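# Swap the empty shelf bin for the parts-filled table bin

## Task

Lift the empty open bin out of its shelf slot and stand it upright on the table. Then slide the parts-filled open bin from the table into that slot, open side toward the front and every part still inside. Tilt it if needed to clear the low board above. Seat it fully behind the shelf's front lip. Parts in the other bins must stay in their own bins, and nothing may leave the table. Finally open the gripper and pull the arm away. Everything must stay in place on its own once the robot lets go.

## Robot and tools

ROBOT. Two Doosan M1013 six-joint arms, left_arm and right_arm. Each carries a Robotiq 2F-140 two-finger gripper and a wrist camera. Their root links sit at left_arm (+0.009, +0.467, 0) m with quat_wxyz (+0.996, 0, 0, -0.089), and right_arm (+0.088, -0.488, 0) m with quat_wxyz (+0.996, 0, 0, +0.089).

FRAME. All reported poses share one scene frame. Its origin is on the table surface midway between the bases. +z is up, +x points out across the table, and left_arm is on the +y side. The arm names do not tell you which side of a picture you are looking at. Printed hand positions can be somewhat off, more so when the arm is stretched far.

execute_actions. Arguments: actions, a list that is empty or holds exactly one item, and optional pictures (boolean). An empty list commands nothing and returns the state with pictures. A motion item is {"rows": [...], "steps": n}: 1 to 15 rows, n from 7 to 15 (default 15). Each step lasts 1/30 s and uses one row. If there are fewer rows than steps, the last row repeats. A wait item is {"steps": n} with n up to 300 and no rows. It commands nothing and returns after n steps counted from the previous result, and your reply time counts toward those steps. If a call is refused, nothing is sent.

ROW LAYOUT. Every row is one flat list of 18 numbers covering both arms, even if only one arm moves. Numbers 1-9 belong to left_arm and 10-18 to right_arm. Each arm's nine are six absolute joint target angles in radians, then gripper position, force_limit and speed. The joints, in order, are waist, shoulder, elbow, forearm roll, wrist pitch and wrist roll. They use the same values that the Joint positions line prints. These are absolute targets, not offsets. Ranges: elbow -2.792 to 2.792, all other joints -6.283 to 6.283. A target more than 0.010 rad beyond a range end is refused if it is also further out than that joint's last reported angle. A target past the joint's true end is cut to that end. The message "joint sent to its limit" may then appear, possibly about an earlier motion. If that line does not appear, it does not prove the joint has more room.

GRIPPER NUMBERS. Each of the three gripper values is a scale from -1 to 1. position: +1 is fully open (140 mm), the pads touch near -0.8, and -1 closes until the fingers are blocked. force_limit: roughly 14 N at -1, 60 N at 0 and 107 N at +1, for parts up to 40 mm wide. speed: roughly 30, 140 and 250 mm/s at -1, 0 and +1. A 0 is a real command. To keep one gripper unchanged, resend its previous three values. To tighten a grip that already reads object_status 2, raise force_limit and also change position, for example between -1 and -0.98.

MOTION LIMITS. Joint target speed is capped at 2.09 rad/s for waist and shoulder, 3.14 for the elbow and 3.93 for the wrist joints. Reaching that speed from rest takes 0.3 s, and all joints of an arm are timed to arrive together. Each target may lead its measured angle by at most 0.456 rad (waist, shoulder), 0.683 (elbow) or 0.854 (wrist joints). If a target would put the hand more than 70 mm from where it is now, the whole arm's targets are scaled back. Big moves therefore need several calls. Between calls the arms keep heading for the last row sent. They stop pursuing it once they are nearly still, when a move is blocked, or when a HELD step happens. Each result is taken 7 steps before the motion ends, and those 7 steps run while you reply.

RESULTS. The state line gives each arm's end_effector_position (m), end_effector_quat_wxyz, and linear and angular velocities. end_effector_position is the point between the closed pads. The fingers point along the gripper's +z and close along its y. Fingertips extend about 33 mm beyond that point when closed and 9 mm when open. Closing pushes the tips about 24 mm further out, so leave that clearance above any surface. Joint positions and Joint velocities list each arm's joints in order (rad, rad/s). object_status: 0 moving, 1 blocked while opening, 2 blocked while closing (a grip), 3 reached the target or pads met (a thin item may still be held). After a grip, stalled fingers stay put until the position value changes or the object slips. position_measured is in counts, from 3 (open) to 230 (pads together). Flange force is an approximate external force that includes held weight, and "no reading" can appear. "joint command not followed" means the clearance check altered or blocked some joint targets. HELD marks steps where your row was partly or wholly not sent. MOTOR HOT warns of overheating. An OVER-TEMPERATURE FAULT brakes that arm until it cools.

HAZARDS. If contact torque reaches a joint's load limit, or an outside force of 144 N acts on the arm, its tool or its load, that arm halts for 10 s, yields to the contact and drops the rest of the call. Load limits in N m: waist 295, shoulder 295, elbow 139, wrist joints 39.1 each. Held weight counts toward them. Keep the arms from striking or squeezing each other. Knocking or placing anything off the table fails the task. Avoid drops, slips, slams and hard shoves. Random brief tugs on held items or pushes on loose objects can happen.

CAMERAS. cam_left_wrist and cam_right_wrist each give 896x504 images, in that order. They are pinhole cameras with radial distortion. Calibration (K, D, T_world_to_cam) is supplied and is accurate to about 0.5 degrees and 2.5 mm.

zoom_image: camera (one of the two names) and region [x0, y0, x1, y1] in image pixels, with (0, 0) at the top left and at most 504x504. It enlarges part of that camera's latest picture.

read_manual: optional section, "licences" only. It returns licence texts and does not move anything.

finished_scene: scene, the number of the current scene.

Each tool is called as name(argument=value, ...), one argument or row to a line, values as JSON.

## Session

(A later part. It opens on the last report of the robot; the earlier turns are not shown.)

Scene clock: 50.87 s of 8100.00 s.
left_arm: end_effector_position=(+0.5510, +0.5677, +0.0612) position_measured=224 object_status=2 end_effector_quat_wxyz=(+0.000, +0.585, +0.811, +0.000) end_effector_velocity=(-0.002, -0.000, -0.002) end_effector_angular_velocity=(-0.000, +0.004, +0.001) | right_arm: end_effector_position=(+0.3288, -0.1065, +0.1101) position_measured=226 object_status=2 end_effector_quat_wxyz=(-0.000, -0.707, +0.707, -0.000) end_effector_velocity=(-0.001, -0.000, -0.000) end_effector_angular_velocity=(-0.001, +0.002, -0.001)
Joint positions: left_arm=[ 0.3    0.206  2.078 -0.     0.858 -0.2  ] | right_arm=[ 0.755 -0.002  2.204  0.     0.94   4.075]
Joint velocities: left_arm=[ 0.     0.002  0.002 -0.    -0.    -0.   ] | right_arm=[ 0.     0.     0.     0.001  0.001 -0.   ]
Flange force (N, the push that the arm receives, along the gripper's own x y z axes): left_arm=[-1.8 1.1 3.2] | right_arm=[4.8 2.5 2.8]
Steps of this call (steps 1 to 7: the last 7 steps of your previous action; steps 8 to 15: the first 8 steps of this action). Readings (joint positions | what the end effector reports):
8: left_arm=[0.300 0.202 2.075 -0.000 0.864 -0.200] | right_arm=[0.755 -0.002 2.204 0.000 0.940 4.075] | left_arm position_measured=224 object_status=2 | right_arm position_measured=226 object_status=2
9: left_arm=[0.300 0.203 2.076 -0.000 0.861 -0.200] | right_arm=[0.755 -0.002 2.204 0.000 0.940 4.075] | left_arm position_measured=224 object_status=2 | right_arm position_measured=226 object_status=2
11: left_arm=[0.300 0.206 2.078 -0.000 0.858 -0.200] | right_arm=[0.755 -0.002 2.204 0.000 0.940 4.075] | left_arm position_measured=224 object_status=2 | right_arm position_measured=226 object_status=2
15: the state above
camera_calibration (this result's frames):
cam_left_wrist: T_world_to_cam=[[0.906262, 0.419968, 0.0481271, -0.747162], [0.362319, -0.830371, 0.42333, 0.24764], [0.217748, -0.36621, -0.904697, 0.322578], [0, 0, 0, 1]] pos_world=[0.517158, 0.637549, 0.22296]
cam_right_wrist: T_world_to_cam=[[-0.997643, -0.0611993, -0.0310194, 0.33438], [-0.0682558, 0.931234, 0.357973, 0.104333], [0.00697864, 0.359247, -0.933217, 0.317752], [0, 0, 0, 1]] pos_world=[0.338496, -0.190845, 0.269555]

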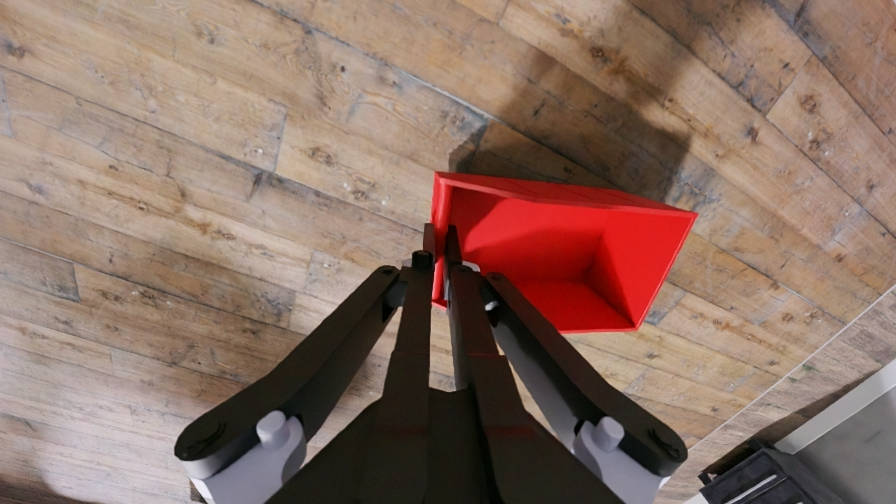

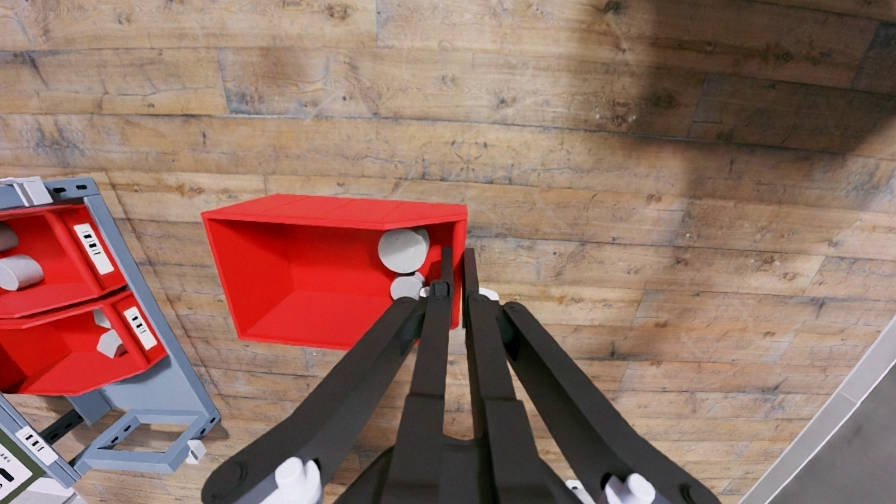

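execute_actions(
  actions=[
    {"rows":[[0.3,0.206,2.078,0,0.8575,-0.2,-0.3,1,0,0.68,0.085,1.829,0,1.228,3.9,-1,1,-0.5]]},
  ],
)

execute_actions(
  actions=[
    {"rows":[[0.3,0.03,1.88,0,1.23,-0.2,-0.3,1,0,0.68,0.085,1.829,0,1.228,3.9,-1,1,-0.5]]},
  ],
)

execute_actions(
  actions=[
    {"rows":[[0.1,0.15,1.75,0,1.24,-0.245,-0.3,1,0,0.64,0.32,1.555,0.035,1.315,3.82,-1,1,-0.5]]},
  ],
)

execute_actions(
  actions=[
    {"rows":[[0.1,0.22,1.67,0,1.252,-0.245,-0.3,1,0,0.596,0.5585,1.2806,0.0694,1.4018,3.737,-1,1,-0.5]]},
  ],
)

execute_actions(
  actions=[
    {"steps":25},
  ],
  pictures=true,
)

Scene clock: 51.97 s of 8100.00 s.
left_arm: end_effector_position=(+0.5509, +0.5676, +0.0611) position_measured=176 object_status=0 end_effector_quat_wxyz=(+0.000, +0.585, +0.811, +0.000) end_effector_velocity=(-0.001, -0.000, +0.000) end_effector_angular_velocity=(+0.000, +0.000, -0.000) | right_arm: end_effector_position=(+0.3856, -0.0616, +0.1770) position_measured=226 object_status=2 end_effector_quat_wxyz=(-0.000, -0.724, +0.690, +0.000) end_effector_velocity=(+0.308, +0.215, +0.380) end_effector_angular_velocity=(+0.004, -0.000, +0.270)
Joint positions: left_arm=[ 0.3    0.206  2.078  0.     0.857 -0.2  ] | right_arm=[0.719 0.041 2.018 0.    1.083 3.989]
Joint velocities: left_arm=[ 0.    -0.001  0.001  0.    -0.     0.   ] | right_arm=[-0.205  0.237 -1.019  0.003  0.779 -0.477]
Flange force (N, the push that the arm receives, along the gripper's own x y z axes): left_arm=[0.1 8.7 6.3] | right_arm=[5.3 0.9 5.5]
Steps of this call (steps 1 to 7: the last 7 steps of your previous action; steps 8 to 15: the robot went on to your last target; steps 16 to 25: nothing new was sent; steps 26 to 33: the first 8 steps of this action). Readings (joint positions | what the end effector reports):
26: left_arm=[0.300 0.206 2.078 0.000 0.857 -0.200] | right_arm=[0.755 -0.002 2.204 0.000 0.940 4.075] | left_arm position_measured=224 object_status=0 | right_arm position_measured=226 object_status=2
27: left_arm=[0.300 0.206 2.078 0.000 0.857 -0.200] | right_arm=[0.754 -0.001 2.200 0.000 0.944 4.074] | left_arm position_measured=224 object_status=0 | right_arm position_measured=226 object_status=2
29: left_arm=[0.300 0.206 2.078 0.000 0.857 -0.200] | right_arm=[0.746 0.009 2.158 0.000 0.976 4.054] | left_arm position_measured=207 object_status=0 | right_arm position_measured=226 object_status=2
33: the state above

Scene clock: 52.47 s of 8100.00 s.
left_arm: end_effector_position=(+0.5576, +0.5685, +0.1668) position_measured=167 object_status=3 end_effector_quat_wxyz=(+0.000, +0.585, +0.811, +0.000) end_effector_velocity=(-0.016, -0.002, +0.572) end_effector_angular_velocity=(+0.002, -0.017, +0.000) | right_arm: end_effector_position=(+0.4411, -0.0280, +0.2496) position_measured=226 object_status=2 end_effector_quat_wxyz=(+0.000, +0.741, -0.671, -0.000) end_effector_velocity=(-0.000, -0.000, -0.000) end_effector_angular_velocity=(-0.000, +0.000, -0.000)
Joint positions: left_arm=[ 0.3    0.107  1.967  0.     1.067 -0.2  ] | right_arm=[0.68  0.085 1.829 0.    1.228 3.9  ]
Joint velocities: left_arm=[ 0.    -0.516 -0.582  0.     1.082 -0.   ] | right_arm=[-0.  0.  0.  0.  0. -0.]
Flange force (N, the push that the arm receives, along the gripper's own x y z axes): left_arm=[0.6 8.1 0.5] | right_arm=[3.4 -2.8 5.6]
Steps of this call (steps 1 to 7: the last 7 steps of your previous action; steps 8 to 15: the first 8 steps of this action). Readings (joint positions | what the end effector reports):
8: left_arm=[0.300 0.206 2.078 0.000 0.857 -0.200] | right_arm=[0.680 0.085 1.830 0.000 1.228 3.900] | left_arm position_measured=167 object_status=3 | right_arm position_measured=226 object_status=2
9: left_arm=[0.300 0.204 2.076 0.000 0.863 -0.200] | right_arm=[0.680 0.085 1.830 0.000 1.228 3.900] | left_arm position_measured=167 object_status=3 | right_arm position_measured=226 object_status=2
11: left_arm=[0.300 0.179 2.048 0.000 0.915 -0.200] | right_arm=[0.680 0.085 1.829 0.000 1.228 3.900] | left_arm position_measured=167 object_status=3 | right_arm position_measured=226 object_status=2
15: the state above

Scene clock: 52.97 s of 8100.00 s.
left_arm: end_effector_position=(+0.6056, +0.4962, +0.2534) position_measured=167 object_status=3 end_effector_quat_wxyz=(+0.000, +0.625, +0.780, +0.000) end_effector_velocity=(+0.290, -0.429, -0.006) end_effector_angular_velocity=(+0.000, -0.006, -0.553) | right_arm: end_effector_position=(+0.5026, +0.0288, +0.2487) position_measured=226 object_status=2 end_effector_quat_wxyz=(+0.015, +0.747, -0.664, -0.010) end_effector_velocity=(+0.363, +0.319, -0.043) end_effector_angular_velocity=(-0.037, +0.208, +0.109)
Joint positions: left_arm=[ 0.17   0.109  1.795  0.     1.236 -0.229] | right_arm=[0.656 0.228 1.662 0.021 1.281 3.851]
Joint velocities: left_arm=[-0.715  0.421 -0.464  0.001  0.037 -0.162] | right_arm=[-0.143  0.841 -0.977  0.125  0.31  -0.285]
Flange force (N, the push that the arm receives, along the gripper's own x y z axes): left_arm=[-1.5 9.1 3.2] | right_arm=[2.7 -0.5 3.7]
Steps of this call (steps 1 to 7: the last 7 steps of your previous action; steps 8 to 15: the first 8 steps of this action). Readings (joint positions | what the end effector reports):
8: left_arm=[0.300 0.030 1.880 0.000 1.230 -0.200] | right_arm=[0.680 0.085 1.829 0.000 1.228 3.900] | left_arm position_measured=167 object_status=3 | right_arm position_measured=226 object_status=2
9: left_arm=[0.297 0.032 1.879 0.000 1.230 -0.200] | right_arm=[0.680 0.088 1.826 0.000 1.229 3.899] | left_arm position_measured=167 object_status=3 | right_arm position_measured=226 object_status=2
11: left_arm=[0.270 0.049 1.860 0.000 1.231 -0.207] | right_arm=[0.675 0.115 1.793 0.004 1.240 3.890] | left_arm position_measured=167 object_status=3 | right_arm position_measured=226 object_status=2
15: the state above

Scene clock: 53.47 s of 8100.00 s.
left_arm: end_effector_position=(+0.6760, +0.4489, +0.2495) position_measured=167 object_status=3 end_effector_quat_wxyz=(-0.000, +0.646, +0.763, -0.000) end_effector_velocity=(+0.002, -0.000, +0.003) end_effector_angular_velocity=(-0.000, -0.002, +0.001) | right_arm: end_effector_position=(+0.6058, +0.1095, +0.2200) position_measured=226 object_status=2 end_effector_quat_wxyz=(+0.037, +0.757, -0.652, -0.030) end_effector_velocity=(+0.371, +0.258, -0.162) end_effector_angular_velocity=(-0.011, +0.221, +0.120)
Joint positions: left_arm=[ 0.1    0.22   1.67  -0.     1.252 -0.245] | right_arm=[0.613 0.465 1.388 0.056 1.368 3.769]
Joint velocities: left_arm=[ 0.    -0.    -0.006 -0.     0.004 -0.001] | right_arm=[-0.158  0.857 -0.987  0.126  0.31  -0.298]
Flange force (N, the push that the arm receives, along the gripper's own x y z axes): left_arm=[1.5 4.1 1.8] | right_arm=[5.5 4.6 5.9]
Steps of this call (steps 1 to 7: the last 7 steps of your previous action; steps 8 to 15: the first 8 steps of this action). Readings (joint positions | what the end effector reports):
8: left_arm=[0.100 0.150 1.750 0.000 1.240 -0.245] | right_arm=[0.640 0.320 1.555 0.035 1.315 3.820] | left_arm position_measured=167 object_status=3 | right_arm position_measured=226 object_status=2
9: left_arm=[0.100 0.153 1.747 -0.000 1.241 -0.245] | right_arm=[0.640 0.323 1.552 0.035 1.316 3.819] | left_arm position_measured=167 object_status=3 | right_arm position_measured=226 object_status=2
11: left_arm=[0.100 0.180 1.715 -0.000 1.245 -0.245] | right_arm=[0.635 0.350 1.520 0.039 1.326 3.809] | left_arm position_measured=167 object_status=3 | right_arm position_measured=226 object_status=2
15: the state above

Scene clock: 54.30 s of 8100.00 s.
left_arm: end_effector_position=(+0.6760, +0.4489, +0.2496) position_measured=167 object_status=3 end_effector_quat_wxyz=(-0.000, +0.646, +0.763, -0.000) end_effector_velocity=(-0.001, +0.000, +0.000) end_effector_angular_velocity=(+0.001, +0.000, +0.000) | right_arm: end_effector_position=(+0.6458, +0.1357, +0.2000) position_measured=226 object_status=2 end_effector_quat_wxyz=(+0.046, +0.761, -0.646, -0.039) end_effector_velocity=(-0.000, -0.000, -0.000) end_effector_angular_velocity=(-0.002, -0.000, +0.001)
Joint positions: left_arm=[ 0.1    0.22   1.67  -0.     1.252 -0.245] | right_arm=[0.596 0.558 1.281 0.069 1.402 3.737]
Joint velocities: left_arm=[-0.    -0.001  0.001  0.001  0.    -0.   ] | right_arm=[ 0.     0.     0.    -0.001  0.    -0.   ]
Flange force (N, the push that the arm receives, along the gripper's own x y z axes): left_arm=[-0.6 8.7 0.5] | right_arm=[4.5 -5.4 4.5]
Kept back: nothing.
Steps of this call (steps 1 to 7: the last 7 steps of your previous action; steps 8 to 25: the robot went on to your last target). Readings (joint positions | what the end effector reports):
1: left_arm=[0.100 0.220 1.670 -0.000 1.252 -0.245] | right_arm=[0.608 0.494 1.355 0.060 1.378 3.759] | left_arm position_measured=167 object_status=3 | right_arm position_measured=226 object_status=2
2: left_arm=[0.100 0.220 1.670 -0.000 1.252 -0.245] | right_arm=[0.603 0.521 1.324 0.064 1.388 3.750] | left_arm position_measured=167 object_status=3 | right_arm position_measured=226 object_status=2
4: left_arm=[0.100 0.220 1.670 -0.000 1.252 -0.245] | right_arm=[0.597 0.554 1.287 0.069 1.400 3.739] | left_arm position_measured=167 object_status=3 | right_arm position_measured=226 object_status=2
8: left_arm=[0.100 0.220 1.670 -0.000 1.252 -0.245] | right_arm=[0.596 0.559 1.281 0.069 1.402 3.737] | left_arm position_measured=167 object_status=3 | right_arm position_measured=226 object_status=2
25: the state above
camera_calibration (this result's frames):
cam_left_wrist: T_world_to_cam=[[0.960276, 0.274999, 0.0473905, -0.79091], [0.23009, -0.876373, 0.423117, 0.13407], [0.157888, -0.395405, -0.904835, 0.475871], [0, 0, 0, 1]] pos_world=[0.653509, 0.523156, 0.411339]
cam_right_wrist: T_world_to_cam=[[-0.970891, -0.222521, 0.088629, 0.648914], [-0.176449, 0.914691, 0.363601, -0.0607662], [-0.161977, 0.337378, -0.927329, 0.423327], [0, 0, 0, 1]] pos_world=[0.687872, 0.0571579, 0.357145]

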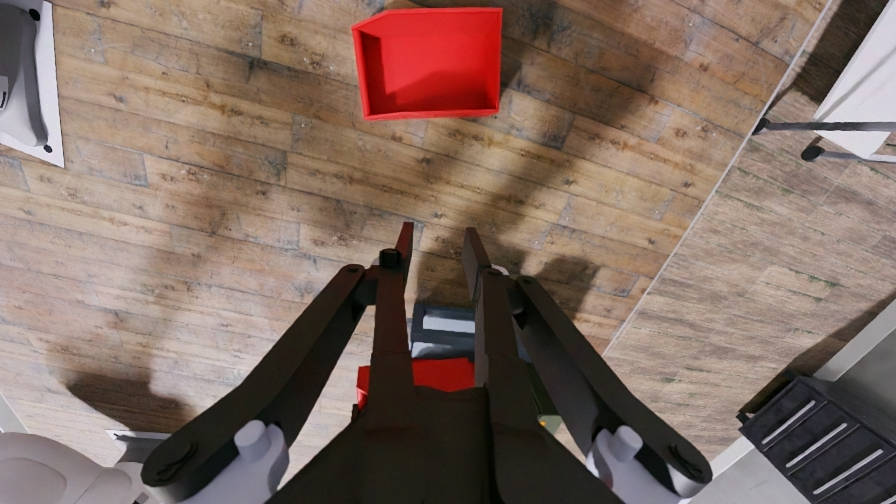

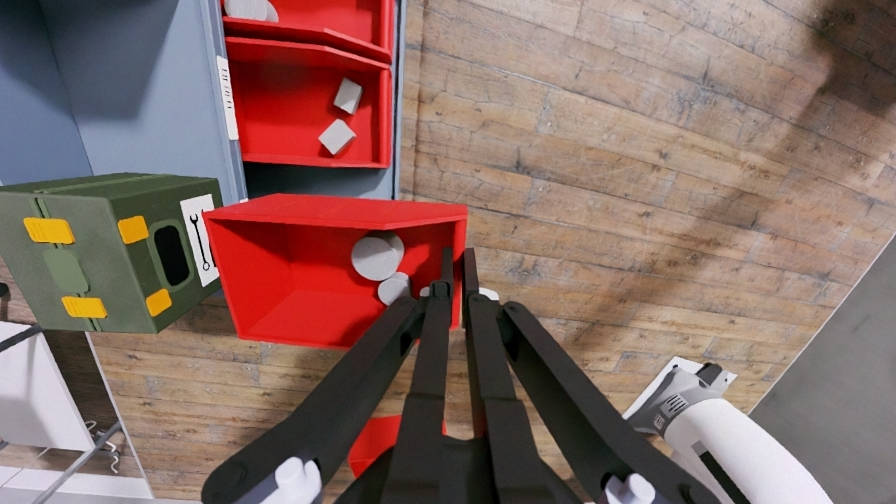

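execute_actions(
  actions=[
    {"rows":[[0.22,0.3,1.67,-0.6,1.17,-0.1,1,1,0,0.596,0.596,1.3495,0.071,1.296,3.729,-1,1,-0.5]]},
  ],
)

execute_actions(
  actions=[
    {"steps":30},
  ],
  pictures=true,
)

Scene clock: 54.83 s of 8100.00 s.
left_arm: end_effector_position=(+0.6984, +0.3929, +0.2356) position_measured=120 object_status=0 end_effector_quat_wxyz=(+0.096, +0.600, +0.786, -0.115) end_effector_velocity=(+0.236, -0.351, -0.007) end_effector_angular_velocity=(-2.120, -0.119, +0.848) | right_arm: end_effector_position=(+0.6461, +0.1362, +0.1307) position_measured=226 object_status=2 end_effector_quat_wxyz=(+0.046, +0.761, -0.646, -0.039) end_effector_velocity=(+0.005, +0.006, +0.016) end_effector_angular_velocity=(+0.022, -0.021, -0.001)
Joint positions: left_arm=[ 0.164  0.263  1.67  -0.323  1.208 -0.167] | right_arm=[0.596 0.596 1.349 0.071 1.296 3.729]
Joint velocities: left_arm=[ 0.468  0.315  0.002 -2.313 -0.317  0.559] | right_arm=[-0.    -0.013 -0.01   0.002 -0.007 -0.001]
Flange force (N, the push that the arm receives, along the gripper's own x y z axes): left_arm=[-1.7 11.7 1.3] | right_arm=[7.4 1.2 4.8]
Steps of this call (steps 1 to 8: the robot went on to your last target; steps 9 to 16: the first 8 steps of this action). Readings (joint positions | what the end effector reports):
9: left_arm=[0.100 0.220 1.670 -0.000 1.252 -0.245] | right_arm=[0.596 0.558 1.281 0.069 1.402 3.737] | left_arm position_measured=167 object_status=0 | right_arm position_measured=226 object_status=2
10: left_arm=[0.101 0.220 1.670 -0.005 1.252 -0.245] | right_arm=[0.596 0.560 1.284 0.069 1.397 3.737] | left_arm position_measured=165 object_status=0 | right_arm position_measured=226 object_status=2
12: left_arm=[0.111 0.227 1.670 -0.058 1.244 -0.231] | right_arm=[0.596 0.577 1.317 0.070 1.345 3.733] | left_arm position_measured=150 object_status=0 | right_arm position_measured=226 object_status=2
16: the state above

Scene clock: 55.83 s of 8100.00 s.
left_arm: end_effector_position=(+0.7341, +0.3583, +0.2443) position_measured=3 object_status=3 end_effector_quat_wxyz=(+0.187, +0.539, +0.797, -0.198) end_effector_velocity=(-0.001, +0.001, -0.001) end_effector_angular_velocity=(+0.002, +0.002, -0.001) | right_arm: end_effector_position=(+0.6461, +0.1362, +0.1309) position_measured=226 object_status=2 end_effector_quat_wxyz=(+0.046, +0.761, -0.646, -0.039) end_effector_velocity=(-0.000, +0.000, +0.000) end_effector_angular_velocity=(+0.001, +0.001, -0.001)
Joint positions: left_arm=[ 0.22  0.3   1.67 -0.6   1.17 -0.1 ] | right_arm=[0.596 0.596 1.35  0.071 1.296 3.729]
Joint velocities: left_arm=[ 0.    -0.     0.002  0.002  0.    -0.   ] | right_arm=[-0.     0.    -0.     0.002  0.    -0.   ]
Flange force (N, the push that the arm receives, along the gripper's own x y z axes): left_arm=[-0.4 9.9 0.9] | right_arm=[6.7 -3.5 9.6]
Kept back: nothing.
Steps of this call (steps 1 to 7: the last 7 steps of your previous action; steps 8 to 30: the robot went on to your last target). Readings (joint positions | what the end effector reports):
1: left_arm=[0.180 0.273 1.670 -0.399 1.198 -0.149] | right_arm=[0.596 0.596 1.349 0.071 1.296 3.729] | left_arm position_measured=112 object_status=0 | right_arm position_measured=226 object_status=2
2: left_arm=[0.193 0.282 1.670 -0.467 1.188 -0.132] | right_arm=[0.596 0.596 1.349 0.071 1.296 3.729] | left_arm position_measured=105 object_status=0 | right_arm position_measured=226 object_status=2
4: left_arm=[0.212 0.295 1.670 -0.561 1.175 -0.110] | right_arm=[0.596 0.596 1.349 0.071 1.296 3.729] | left_arm position_measured=89 object_status=0 | right_arm position_measured=226 object_status=2
8: left_arm=[0.220 0.300 1.670 -0.600 1.170 -0.100] | right_arm=[0.596 0.596 1.349 0.071 1.296 3.729] | left_arm position_measured=59 object_status=0 | right_arm position_measured=226 object_status=2
30: the state above
All arms were judged still, so your last target was given up. Only a new action makes them travel on or press farther. Fingers that are still opening or closing keep moving.
camera_calibration (this result's frames):
cam_left_wrist: T_world_to_cam=[[0.88331, 0.450735, -0.128843, -0.784937], [0.354445, -0.462264, 0.812823, -0.291277], [0.306809, -0.763643, -0.568083, 0.366413], [0, 0, 0, 1]] pos_world=[0.684166, 0.498961, 0.343776]
cam_right_wrist: T_world_to_cam=[[-0.970756, -0.223034, 0.0888143, 0.655474], [-0.176907, 0.914691, 0.363379, -0.0356655], [-0.162284, 0.337041, -0.927398, 0.359402], [0, 0, 0, 1]] pos_world=[0.688321, 0.0576828, 0.288053]

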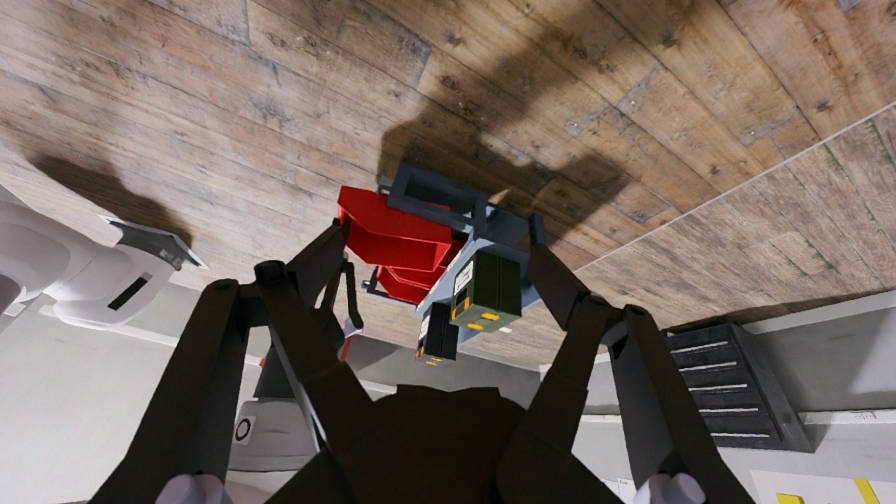

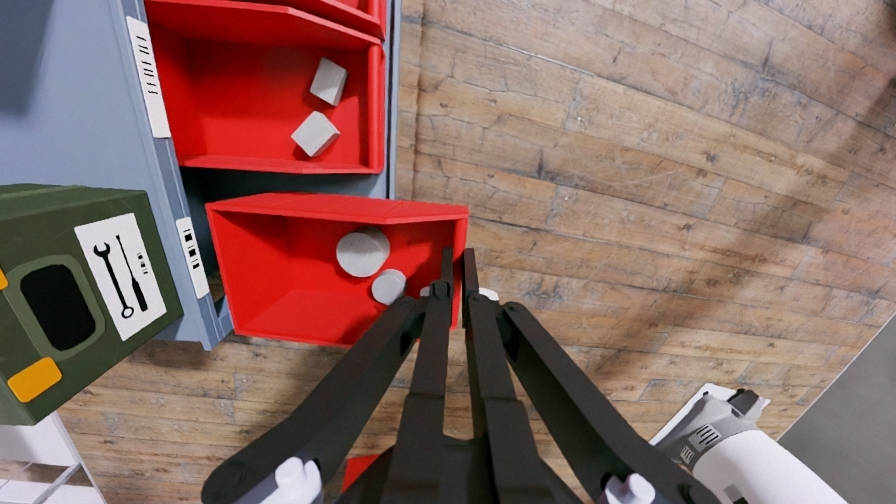

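execute_actions(
  actions=[
    {"rows":[[0.22,0.3,1.67,-0.6,1.17,-0.1,1,1,0,0.591,0.5914,1.3572,0.071,1.293,3.724,-1,1,-0.5],[0.22,0.3,1.67,-0.6,1.17,-0.1,1,1,0,0.591,0.5914,1.3572,0.071,1.293,3.724,-1,1,-0.5],[0.22,0.3,1.67,-0.6,1.17,-0.1,1,1,0,0.591,0.5914,1.3572,0.071,1.293,3.724,-1,1,-0.5],[0.22,0.3,1.67,-0.6,1.17,-0.1,1,1,0,0.591,0.598,1.368,0.072,1.275,3.722,-1,1,-0.5],[0.22,0.3,1.67,-0.6,1.17,-0.1,1,1,0,0.591,0.598,1.368,0.072,1.275,3.722,-1,1,-0.5],[0.22,0.3,1.67,-0.6,1.17,-0.1,1,1,0,0.591,0.6065,1.3805,0.072,1.2545,3.721,-1,1,-0.5]]},
  ],
)

execute_actions(
  actions=[
    {"steps":15},
  ],
  pictures=true,
)

zoom_image(
  camera="cam_left_wrist",
  region=[320,140,560,340],
)

Scene clock: 56.80 s of 8100.00 s.
left_arm: end_effector_position=(+0.7341, +0.3583, +0.2443) position_measured=3 object_status=3 end_effector_quat_wxyz=(+0.187, +0.539, +0.797, -0.198) end_effector_velocity=(+0.001, -0.000, +0.000) end_effector_angular_velocity=(-0.001, -0.001, +0.000) | right_arm: end_effector_position=(+0.6468, +0.1310, +0.1084) position_measured=226 object_status=2 end_effector_quat_wxyz=(+0.046, +0.761, -0.646, -0.039) end_effector_velocity=(-0.017, -0.018, -0.178) end_effector_angular_velocity=(-0.050, +0.044, -0.002)
Joint positions: left_arm=[ 0.22  0.3   1.67 -0.6   1.17 -0.1 ] | right_arm=[0.591 0.605 1.378 0.072 1.258 3.721]
Joint velocities: left_arm=[-0.     0.    -0.001 -0.001 -0.    -0.   ] | right_arm=[ 0.     0.115  0.159 -0.    -0.206 -0.012]
Flange force (N, the push that the arm receives, along the gripper's own x y z axes): left_arm=[-0.2 10.6 1.5] | right_arm=[5.4 6.4 7.3]
Steps of this call (steps 1 to 21: nothing new was sent; steps 22 to 29: the first 8 steps of this action). Readings (joint positions | what the end effector reports):
22: left_arm=[0.220 0.300 1.670 -0.600 1.170 -0.100] | right_arm=[0.596 0.596 1.350 0.071 1.296 3.729] | left_arm position_measured=3 object_status=3 | right_arm position_measured=226 object_status=2
23: left_arm=[0.220 0.300 1.670 -0.600 1.170 -0.100] | right_arm=[0.594 0.594 1.353 0.071 1.295 3.727] | left_arm position_measured=3 object_status=3 | right_arm position_measured=226 object_status=2
25: left_arm=[0.220 0.300 1.670 -0.600 1.170 -0.100] | right_arm=[0.591 0.591 1.357 0.071 1.293 3.724] | left_arm position_measured=3 object_status=3 | right_arm position_measured=226 object_status=2
29: the state above

Scene clock: 57.30 s of 8100.00 s.
left_arm: end_effector_position=(+0.7341, +0.3583, +0.2443) position_measured=3 object_status=3 end_effector_quat_wxyz=(+0.187, +0.539, +0.797, -0.198) end_effector_velocity=(+0.000, +0.000, -0.000) end_effector_angular_velocity=(+0.001, +0.000, -0.000) | right_arm: end_effector_position=(+0.6468, +0.1309, +0.1058) position_measured=226 object_status=2 end_effector_quat_wxyz=(+0.046, +0.761, -0.646, -0.039) end_effector_velocity=(+0.000, -0.000, -0.000) end_effector_angular_velocity=(-0.001, -0.000, +0.000)
Joint positions: left_arm=[ 0.22  0.3   1.67 -0.6   1.17 -0.1 ] | right_arm=[0.591 0.607 1.38  0.072 1.255 3.721]
Joint velocities: left_arm=[-0.     0.    -0.001  0.001  0.    -0.   ] | right_arm=[-0.    -0.     0.    -0.001  0.     0.   ]
Flange force (N, the push that the arm receives, along the gripper's own x y z axes): left_arm=[-1.3 12.5 3.0] | right_arm=[0.5 -0.4 7.3]
Kept back: nothing.
Steps of this call (steps 1 to 7: the last 7 steps of your previous action; steps 8 to 15: the robot went on to your last target). Readings (joint positions | what the end effector reports):
1: left_arm=[0.220 0.300 1.670 -0.600 1.170 -0.100] | right_arm=[0.591 0.607 1.381 0.072 1.255 3.721] | left_arm position_measured=3 object_status=3 | right_arm position_measured=226 object_status=2
2: left_arm=[0.220 0.300 1.670 -0.600 1.170 -0.100] | right_arm=[0.591 0.607 1.381 0.072 1.255 3.721] | left_arm position_measured=3 object_status=3 | right_arm position_measured=226 object_status=2
4: left_arm=[0.220 0.300 1.670 -0.600 1.170 -0.100] | right_arm=[0.591 0.607 1.380 0.072 1.255 3.721] | left_arm position_measured=3 object_status=3 | right_arm position_measured=226 object_status=2
8: left_arm=[0.220 0.300 1.670 -0.600 1.170 -0.100] | right_arm=[0.591 0.607 1.380 0.072 1.255 3.721] | left_arm position_measured=3 object_status=3 | right_arm position_measured=226 object_status=2
15: the state above
All arms were judged still, so your last target was given up. Only a new action makes them travel on or press farther. Fingers that are still opening or closing keep moving.
camera_calibration (this result's frames):
cam_left_wrist: T_world_to_cam=[[0.883329, 0.450708, -0.128809, -0.78495], [0.3544, -0.462276, 0.812836, -0.291275], [0.306806, -0.763652, -0.568073, 0.366405], [0, 0, 0, 1]] pos_world=[0.684182, 0.49894, 0.343794]
cam_right_wrist: T_world_to_cam=[[-0.970807, -0.222833, 0.0887669, 0.657132], [-0.176624, 0.914494, 0.364012, -0.0218124], [-0.162291, 0.337707, -0.927155, 0.33789], [0, 0, 0, 1]] pos_world=[0.688932, 0.0522703, 0.262885]

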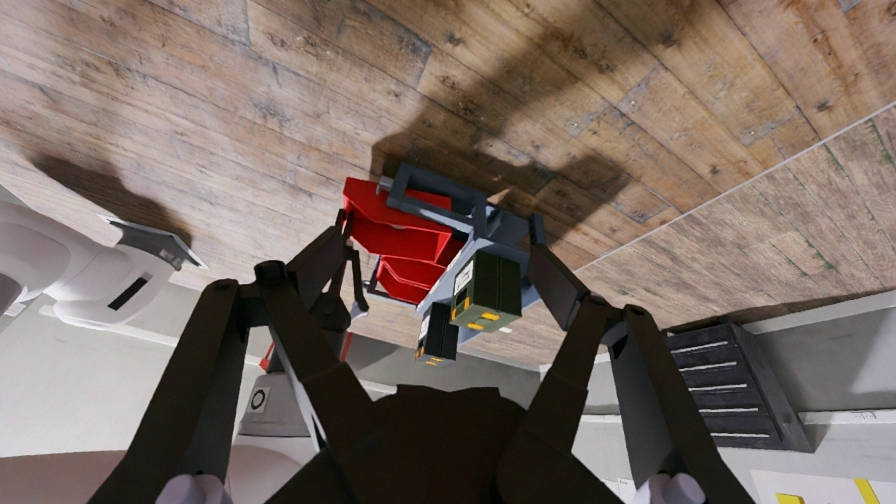

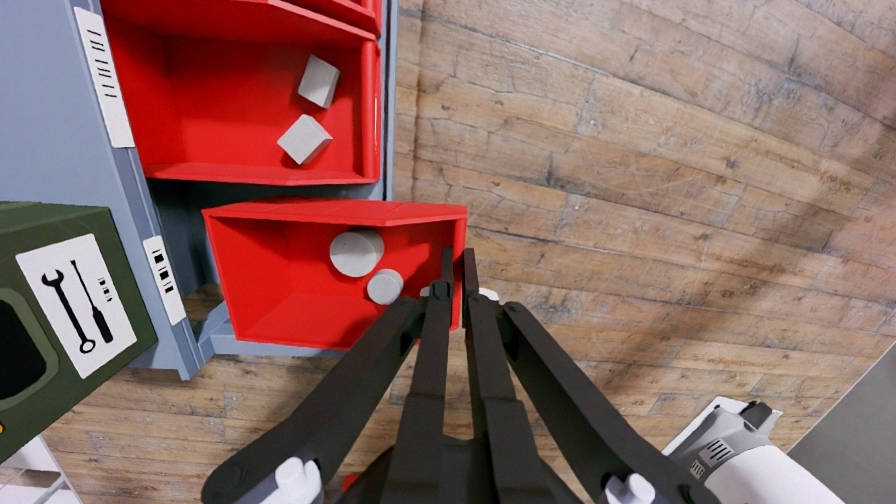

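Region (320, 140, 560, 340) of cam_left_wrist's 896x504 image, scaled by 2.100, with more detail than that image has.

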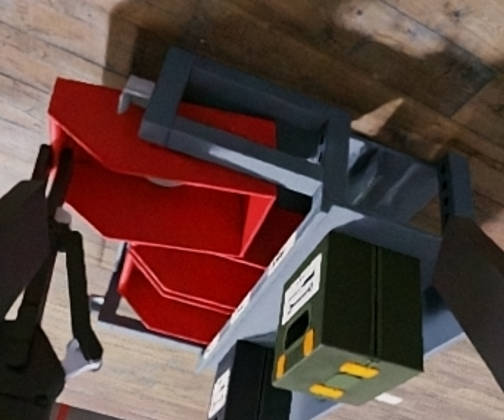

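execute_actions(
  actions=[
    {"rows":[[0.22,0.3,1.67,-0.6,1.17,-0.1,1,1,0,0.576,0.6424,1.336,0.07,1.264,3.708,-1,1,-0.5]]},
  ],
)

execute_actions(
  actions=[
    {"rows":[[0.22,0.3,1.67,-0.6,1.17,-0.1,1,1,0,0.566,0.6633,1.3016,0.0686,1.278,3.699,-1,1,-0.5]]},
  ],
)

execute_actions(
  actions=[
    {"steps":12},
  ],
  pictures=true,
)

Scene clock: 58.07 s of 8100.00 s.
left_arm: end_effector_position=(+0.7341, +0.3583, +0.2443) position_measured=3 object_status=3 end_effector_quat_wxyz=(+0.187, +0.539, +0.797, -0.198) end_effector_velocity=(-0.000, -0.000, +0.000) end_effector_angular_velocity=(+0.000, -0.000, -0.001) | right_arm: end_effector_position=(+0.6708, +0.1354, +0.0970) position_measured=226 object_status=2 end_effector_quat_wxyz=(+0.046, +0.761, -0.646, -0.039) end_effector_velocity=(+0.000, +0.000, +0.001) end_effector_angular_velocity=(+0.000, -0.000, +0.000)
Joint positions: left_arm=[ 0.22  0.3   1.67 -0.6   1.17 -0.1 ] | right_arm=[0.576 0.643 1.336 0.07  1.264 3.708]
Joint velocities: left_arm=[-0.    -0.    -0.     0.001  0.    -0.   ] | right_arm=[-0.    -0.    -0.001 -0.     0.001 -0.   ]
Flange force (N, the push that the arm receives, along the gripper's own x y z axes): left_arm=[0.6 10.5 2.5] | right_arm=[7.4 1.2 5.2]
Steps of this call (steps 1 to 15: nothing new was sent; steps 16 to 23: the first 8 steps of this action). Readings (joint positions | what the end effector reports):
16: left_arm=[0.220 0.300 1.670 -0.600 1.170 -0.100] | right_arm=[0.591 0.607 1.380 0.072 1.255 3.721] | left_arm position_measured=3 object_status=3 | right_arm position_measured=226 object_status=2
17: left_arm=[0.220 0.300 1.670 -0.600 1.170 -0.100] | right_arm=[0.590 0.609 1.377 0.072 1.255 3.720] | left_arm position_measured=3 object_status=3 | right_arm position_measured=226 object_status=2
19: left_arm=[0.220 0.300 1.670 -0.600 1.170 -0.100] | right_arm=[0.580 0.632 1.348 0.071 1.261 3.712] | left_arm position_measured=3 object_status=3 | right_arm position_measured=226 object_status=2
23: the state above

Scene clock: 58.57 s of 8100.00 s.
left_arm: end_effector_position=(+0.7341, +0.3583, +0.2443) position_measured=3 object_status=3 end_effector_quat_wxyz=(+0.187, +0.539, +0.797, -0.198) end_effector_velocity=(+0.000, +0.000, +0.000) end_effector_angular_velocity=(+0.000, -0.000, -0.000) | right_arm: end_effector_position=(+0.6867, +0.1382, +0.0962) position_measured=226 object_status=2 end_effector_quat_wxyz=(+0.046, +0.761, -0.646, -0.039) end_effector_velocity=(+0.000, -0.001, -0.000) end_effector_angular_velocity=(-0.002, -0.000, +0.001)
Joint positions: left_arm=[ 0.22  0.3   1.67 -0.6   1.17 -0.1 ] | right_arm=[0.566 0.663 1.302 0.069 1.278 3.699]
Joint velocities: left_arm=[-0.     0.    -0.001  0.001  0.    -0.   ] | right_arm=[ 0.    -0.     0.    -0.002  0.001 -0.   ]
Flange force (N, the push that the arm receives, along the gripper's own x y z axes): left_arm=[-1.8 12.0 2.8] | right_arm=[3.7 2.7 5.6]
Steps of this call (steps 1 to 7: the last 7 steps of your previous action; steps 8 to 15: the first 8 steps of this action). Readings (joint positions | what the end effector reports):
8: left_arm=[0.220 0.300 1.670 -0.600 1.170 -0.100] | right_arm=[0.576 0.642 1.336 0.070 1.264 3.708] | left_arm position_measured=3 object_status=3 | right_arm position_measured=226 object_status=2
9: left_arm=[0.220 0.300 1.670 -0.600 1.170 -0.100] | right_arm=[0.575 0.645 1.332 0.070 1.266 3.707] | left_arm position_measured=3 object_status=3 | right_arm position_measured=226 object_status=2
11: left_arm=[0.220 0.300 1.670 -0.600 1.170 -0.100] | right_arm=[0.567 0.661 1.305 0.069 1.276 3.700] | left_arm position_measured=3 object_status=3 | right_arm position_measured=226 object_status=2
15: the state above

Scene clock: 58.97 s of 8100.00 s.
left_arm: end_effector_position=(+0.7341, +0.3583, +0.2443) position_measured=3 object_status=3 end_effector_quat_wxyz=(+0.187, +0.539, +0.797, -0.198) end_effector_velocity=(+0.000, -0.000, +0.001) end_effector_angular_velocity=(+0.000, -0.002, -0.001) | right_arm: end_effector_position=(+0.6868, +0.1382, +0.0962) position_measured=226 object_status=2 end_effector_quat_wxyz=(+0.046, +0.761, -0.646, -0.039) end_effector_velocity=(-0.000, +0.000, +0.000) end_effector_angular_velocity=(-0.001, +0.000, +0.000)
Joint positions: left_arm=[ 0.22  0.3   1.67 -0.6   1.17 -0.1 ] | right_arm=[0.566 0.663 1.302 0.069 1.278 3.699]
Joint velocities: left_arm=[-0.    -0.001 -0.001  0.     0.     0.001] | right_arm=[ 0.     0.    -0.001 -0.     0.001  0.   ]
Flange force (N, the push that the arm receives, along the gripper's own x y z axes): left_arm=[-0.3 12.1 1.9] | right_arm=[6.9 0.0 5.8]
Kept back: nothing.
Steps of this call (steps 1 to 7: the last 7 steps of your previous action; steps 8 to 12: the robot went on to your last target). Readings (joint positions | what the end effector reports):
1: left_arm=[0.220 0.300 1.670 -0.600 1.170 -0.100] | right_arm=[0.566 0.663 1.302 0.069 1.278 3.699] | left_arm position_measured=3 object_status=3 | right_arm position_measured=226 object_status=2
2: left_arm=[0.220 0.300 1.670 -0.600 1.170 -0.100] | right_arm=[0.566 0.663 1.302 0.069 1.278 3.699] | left_arm position_measured=3 object_status=3 | right_arm position_measured=226 object_status=2
4: left_arm=[0.220 0.300 1.670 -0.600 1.170 -0.100] | right_arm=[0.566 0.663 1.302 0.069 1.278 3.699] | left_arm position_measured=3 object_status=3 | right_arm position_measured=226 object_status=2
8: left_arm=[0.220 0.300 1.670 -0.600 1.170 -0.100] | right_arm=[0.566 0.663 1.302 0.069 1.278 3.699] | left_arm position_measured=3 object_status=3 | right_arm position_measured=226 object_status=2
12: the state above
camera_calibration (this result's frames):
cam_left_wrist: T_world_to_cam=[[0.88333, 0.450707, -0.128809, -0.78495], [0.3544, -0.462276, 0.812836, -0.291274], [0.306806, -0.763652, -0.568073, 0.366405], [0, 0, 0, 1]] pos_world=[0.684182, 0.49894, 0.343794]
cam_right_wrist: T_world_to_cam=[[-0.970899, -0.222543, 0.0884815, 0.698502], [-0.176485, 0.914605, 0.363801, -0.0180376], [-0.161887, 0.337598, -0.927265, 0.332821], [0, 0, 0, 1]] pos_world=[0.728871, 0.0595839, 0.253371]

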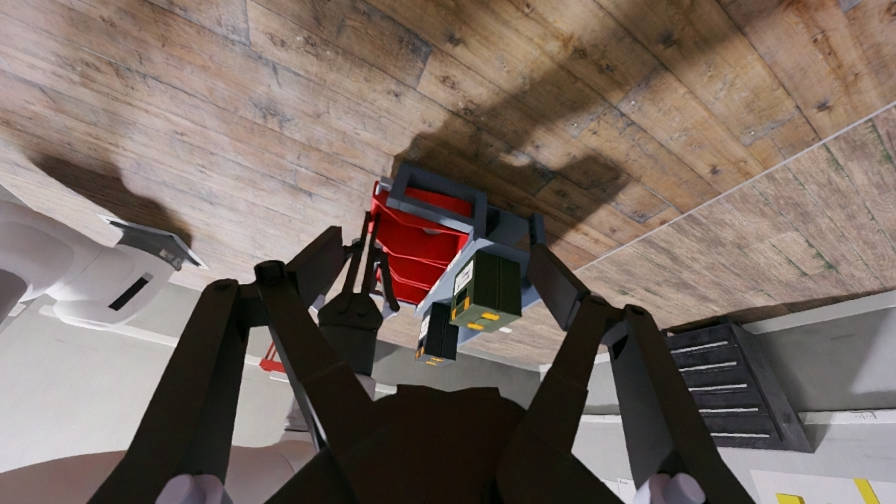

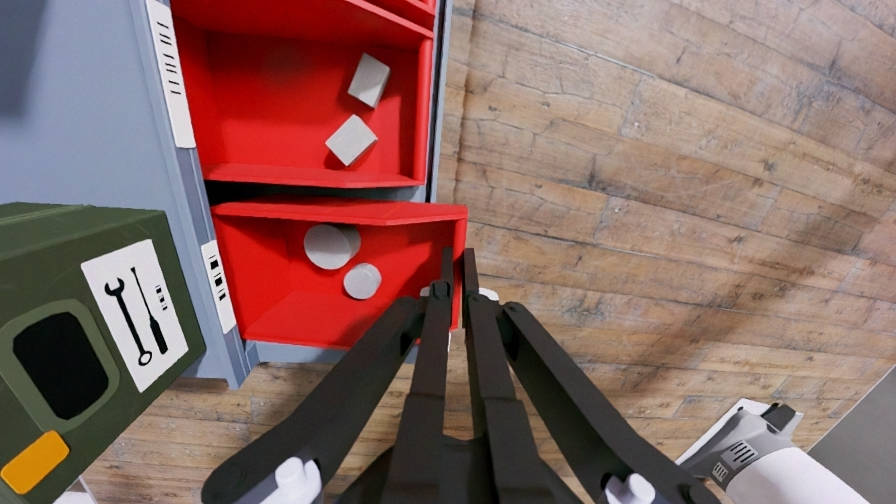

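Under the board. Continue.

execute_actions(
  actions=[
    {"rows":[[0.22,0.3,1.67,-0.6,1.17,-0.1,1,1,0,0.556,0.684,1.267,0.067,1.2923,3.69,-1,1,-0.5]]},
  ],
)

execute_actions(
  actions=[
    {"rows":[[0.22,0.3,1.67,-0.6,1.17,-0.1,1,1,0,0.5458,0.7051,1.2327,0.0657,1.3066,3.681,-1,1,-0.5]]},
  ],
)

execute_actions(
  actions=[
    {"steps":12},
  ],
  pictures=true,
)

Scene clock: 61.67 s of 8100.00 s.
left_arm: end_effector_position=(+0.7341, +0.3583, +0.2443) position_measured=3 object_status=3 end_effector_quat_wxyz=(+0.187, +0.539, +0.797, -0.198) end_effector_velocity=(+0.000, +0.000, +0.000) end_effector_angular_velocity=(+0.000, -0.001, -0.000) | right_arm: end_effector_position=(+0.7027, +0.1405, +0.0954) position_measured=226 object_status=2 end_effector_quat_wxyz=(+0.046, +0.761, -0.646, -0.039) end_effector_velocity=(+0.000, +0.001, +0.001) end_effector_angular_velocity=(+0.002, -0.001, -0.000)
Joint positions: left_arm=[ 0.22  0.3   1.67 -0.6   1.17 -0.1 ] | right_arm=[0.556 0.684 1.267 0.067 1.292 3.69 ]
Joint velocities: left_arm=[ 0.    -0.    -0.001  0.    -0.     0.   ] | right_arm=[ 0.    -0.    -0.001  0.001 -0.     0.   ]
Flange force (N, the push that the arm receives, along the gripper's own x y z axes): left_arm=[0.5 10.4 0.4] | right_arm=[10.0 4.7 4.9]
Steps of this call (steps 1 to 15: the robot went on to your last target; steps 16 to 73: nothing new was sent; steps 74 to 81: the first 8 steps of this action). Readings (joint positions | what the end effector reports):
74: left_arm=[0.220 0.300 1.670 -0.600 1.170 -0.100] | right_arm=[0.566 0.663 1.302 0.069 1.278 3.699] | left_arm position_measured=3 object_status=3 | right_arm position_measured=226 object_status=2
75: left_arm=[0.220 0.300 1.670 -0.600 1.170 -0.100] | right_arm=[0.565 0.666 1.297 0.069 1.280 3.698] | left_arm position_measured=3 object_status=3 | right_arm position_measured=226 object_status=2
77: left_arm=[0.220 0.300 1.670 -0.600 1.170 -0.100] | right_arm=[0.557 0.682 1.271 0.068 1.291 3.691] | left_arm position_measured=3 object_status=3 | right_arm position_measured=226 object_status=2
81: the state above

Scene clock: 62.17 s of 8100.00 s.
left_arm: end_effector_position=(+0.7341, +0.3583, +0.2443) position_measured=3 object_status=3 end_effector_quat_wxyz=(+0.187, +0.539, +0.797, -0.198) end_effector_velocity=(-0.000, +0.000, +0.000) end_effector_angular_velocity=(-0.000, -0.001, +0.001) | right_arm: end_effector_position=(+0.7188, +0.1420, +0.0939) position_measured=226 object_status=2 end_effector_quat_wxyz=(+0.046, +0.761, -0.646, -0.039) end_effector_velocity=(-0.000, -0.000, +0.000) end_effector_angular_velocity=(+0.000, -0.001, +0.000)
Joint positions: left_arm=[ 0.22  0.3   1.67 -0.6   1.17 -0.1 ] | right_arm=[0.546 0.705 1.233 0.066 1.307 3.681]
Joint velocities: left_arm=[ 0.    -0.001  0.    -0.    -0.    -0.   ] | right_arm=[ 0.    -0.001  0.001 -0.    -0.001  0.   ]
Flange force (N, the push that the arm receives, along the gripper's own x y z axes): left_arm=[-0.9 8.0 2.8] | right_arm=[10.4 7.1 2.2]
Steps of this call (steps 1 to 7: the last 7 steps of your previous action; steps 8 to 15: the first 8 steps of this action). Readings (joint positions | what the end effector reports):
8: left_arm=[0.220 0.300 1.670 -0.600 1.170 -0.100] | right_arm=[0.556 0.684 1.267 0.067 1.292 3.690] | left_arm position_measured=3 object_status=3 | right_arm position_measured=226 object_status=2
9: left_arm=[0.220 0.300 1.670 -0.600 1.170 -0.100] | right_arm=[0.555 0.687 1.262 0.067 1.294 3.689] | left_arm position_measured=3 object_status=3 | right_arm position_measured=226 object_status=2
11: left_arm=[0.220 0.300 1.670 -0.600 1.170 -0.100] | right_arm=[0.547 0.703 1.236 0.066 1.305 3.682] | left_arm position_measured=3 object_status=3 | right_arm position_measured=226 object_status=2
15: the state above

Scene clock: 62.57 s of 8100.00 s.
left_arm: end_effector_position=(+0.7341, +0.3583, +0.2443) position_measured=3 object_status=3 end_effector_quat_wxyz=(+0.187, +0.539, +0.797, -0.198) end_effector_velocity=(-0.000, -0.000, -0.001) end_effector_angular_velocity=(+0.000, +0.002, +0.000) | right_arm: end_effector_position=(+0.7187, +0.1420, +0.0939) position_measured=226 object_status=2 end_effector_quat_wxyz=(+0.046, +0.761, -0.646, -0.039) end_effector_velocity=(-0.000, +0.000, +0.000) end_effector_angular_velocity=(-0.000, +0.000, +0.000)
Joint positions: left_arm=[ 0.22  0.3   1.67 -0.6   1.17 -0.1 ] | right_arm=[0.546 0.705 1.233 0.066 1.307 3.681]
Joint velocities: left_arm=[-0.     0.001  0.001  0.     0.    -0.001] | right_arm=[ 0.    -0.    -0.001  0.     0.001  0.   ]
Flange force (N, the push that the arm receives, along the gripper's own x y z axes): left_arm=[-0.7 10.5 2.9] | right_arm=[7.7 3.9 2.6]
Kept back: nothing.
Steps of this call (steps 1 to 7: the last 7 steps of your previous action; steps 8 to 12: the robot went on to your last target). Readings (joint positions | what the end effector reports):
1: left_arm=[0.220 0.300 1.670 -0.600 1.170 -0.100] | right_arm=[0.546 0.705 1.233 0.066 1.307 3.681] | left_arm position_measured=3 object_status=3 | right_arm position_measured=226 object_status=2
2: left_arm=[0.220 0.300 1.670 -0.600 1.170 -0.100] | right_arm=[0.546 0.705 1.233 0.066 1.307 3.681] | left_arm position_measured=3 object_status=3 | right_arm position_measured=226 object_status=2
4: left_arm=[0.220 0.300 1.670 -0.600 1.170 -0.100] | right_arm=[0.546 0.705 1.233 0.066 1.307 3.681] | left_arm position_measured=3 object_status=3 | right_arm position_measured=226 object_status=2
8: left_arm=[0.220 0.300 1.670 -0.600 1.170 -0.100] | right_arm=[0.546 0.705 1.233 0.066 1.307 3.681] | left_arm position_measured=3 object_status=3 | right_arm position_measured=226 object_status=2
12: the state above
camera_calibration (this result's frames):
cam_left_wrist: T_world_to_cam=[[0.88333, 0.450707, -0.128809, -0.78495], [0.3544, -0.462276, 0.812836, -0.291274], [0.306806, -0.763652, -0.568073, 0.366405], [0, 0, 0, 1]] pos_world=[0.684182, 0.49894, 0.343794]
cam_right_wrist: T_world_to_cam=[[-0.97079, -0.222955, 0.0886454, 0.730549], [-0.17686, 0.914631, 0.363553, -0.0147687], [-0.162134, 0.337256, -0.927346, 0.334796], [0, 0, 0, 1]] pos_world=[0.76088, 0.0634755, 0.251081]

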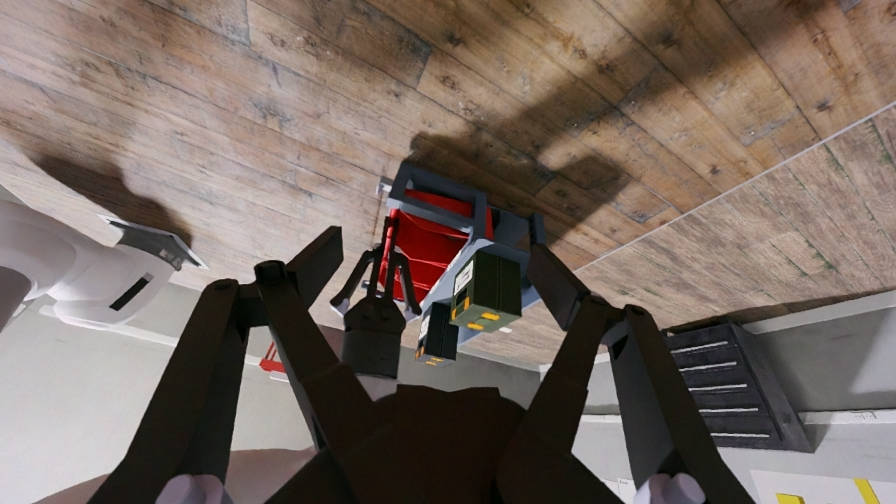

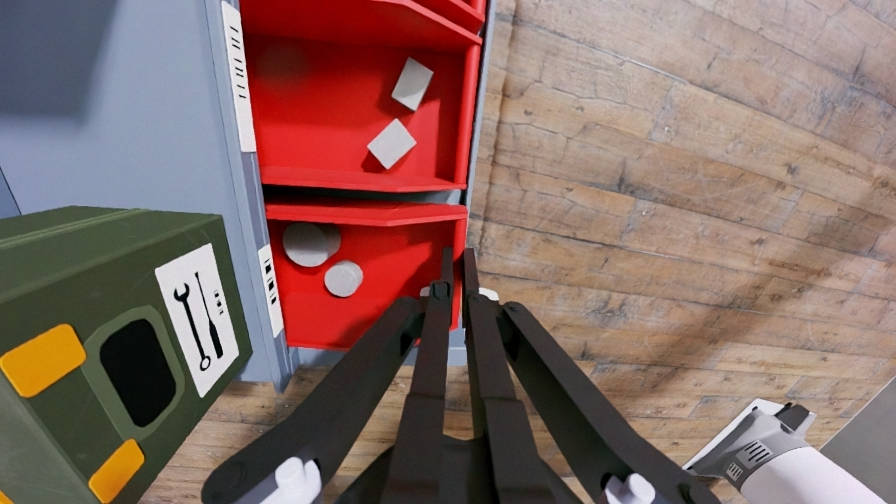

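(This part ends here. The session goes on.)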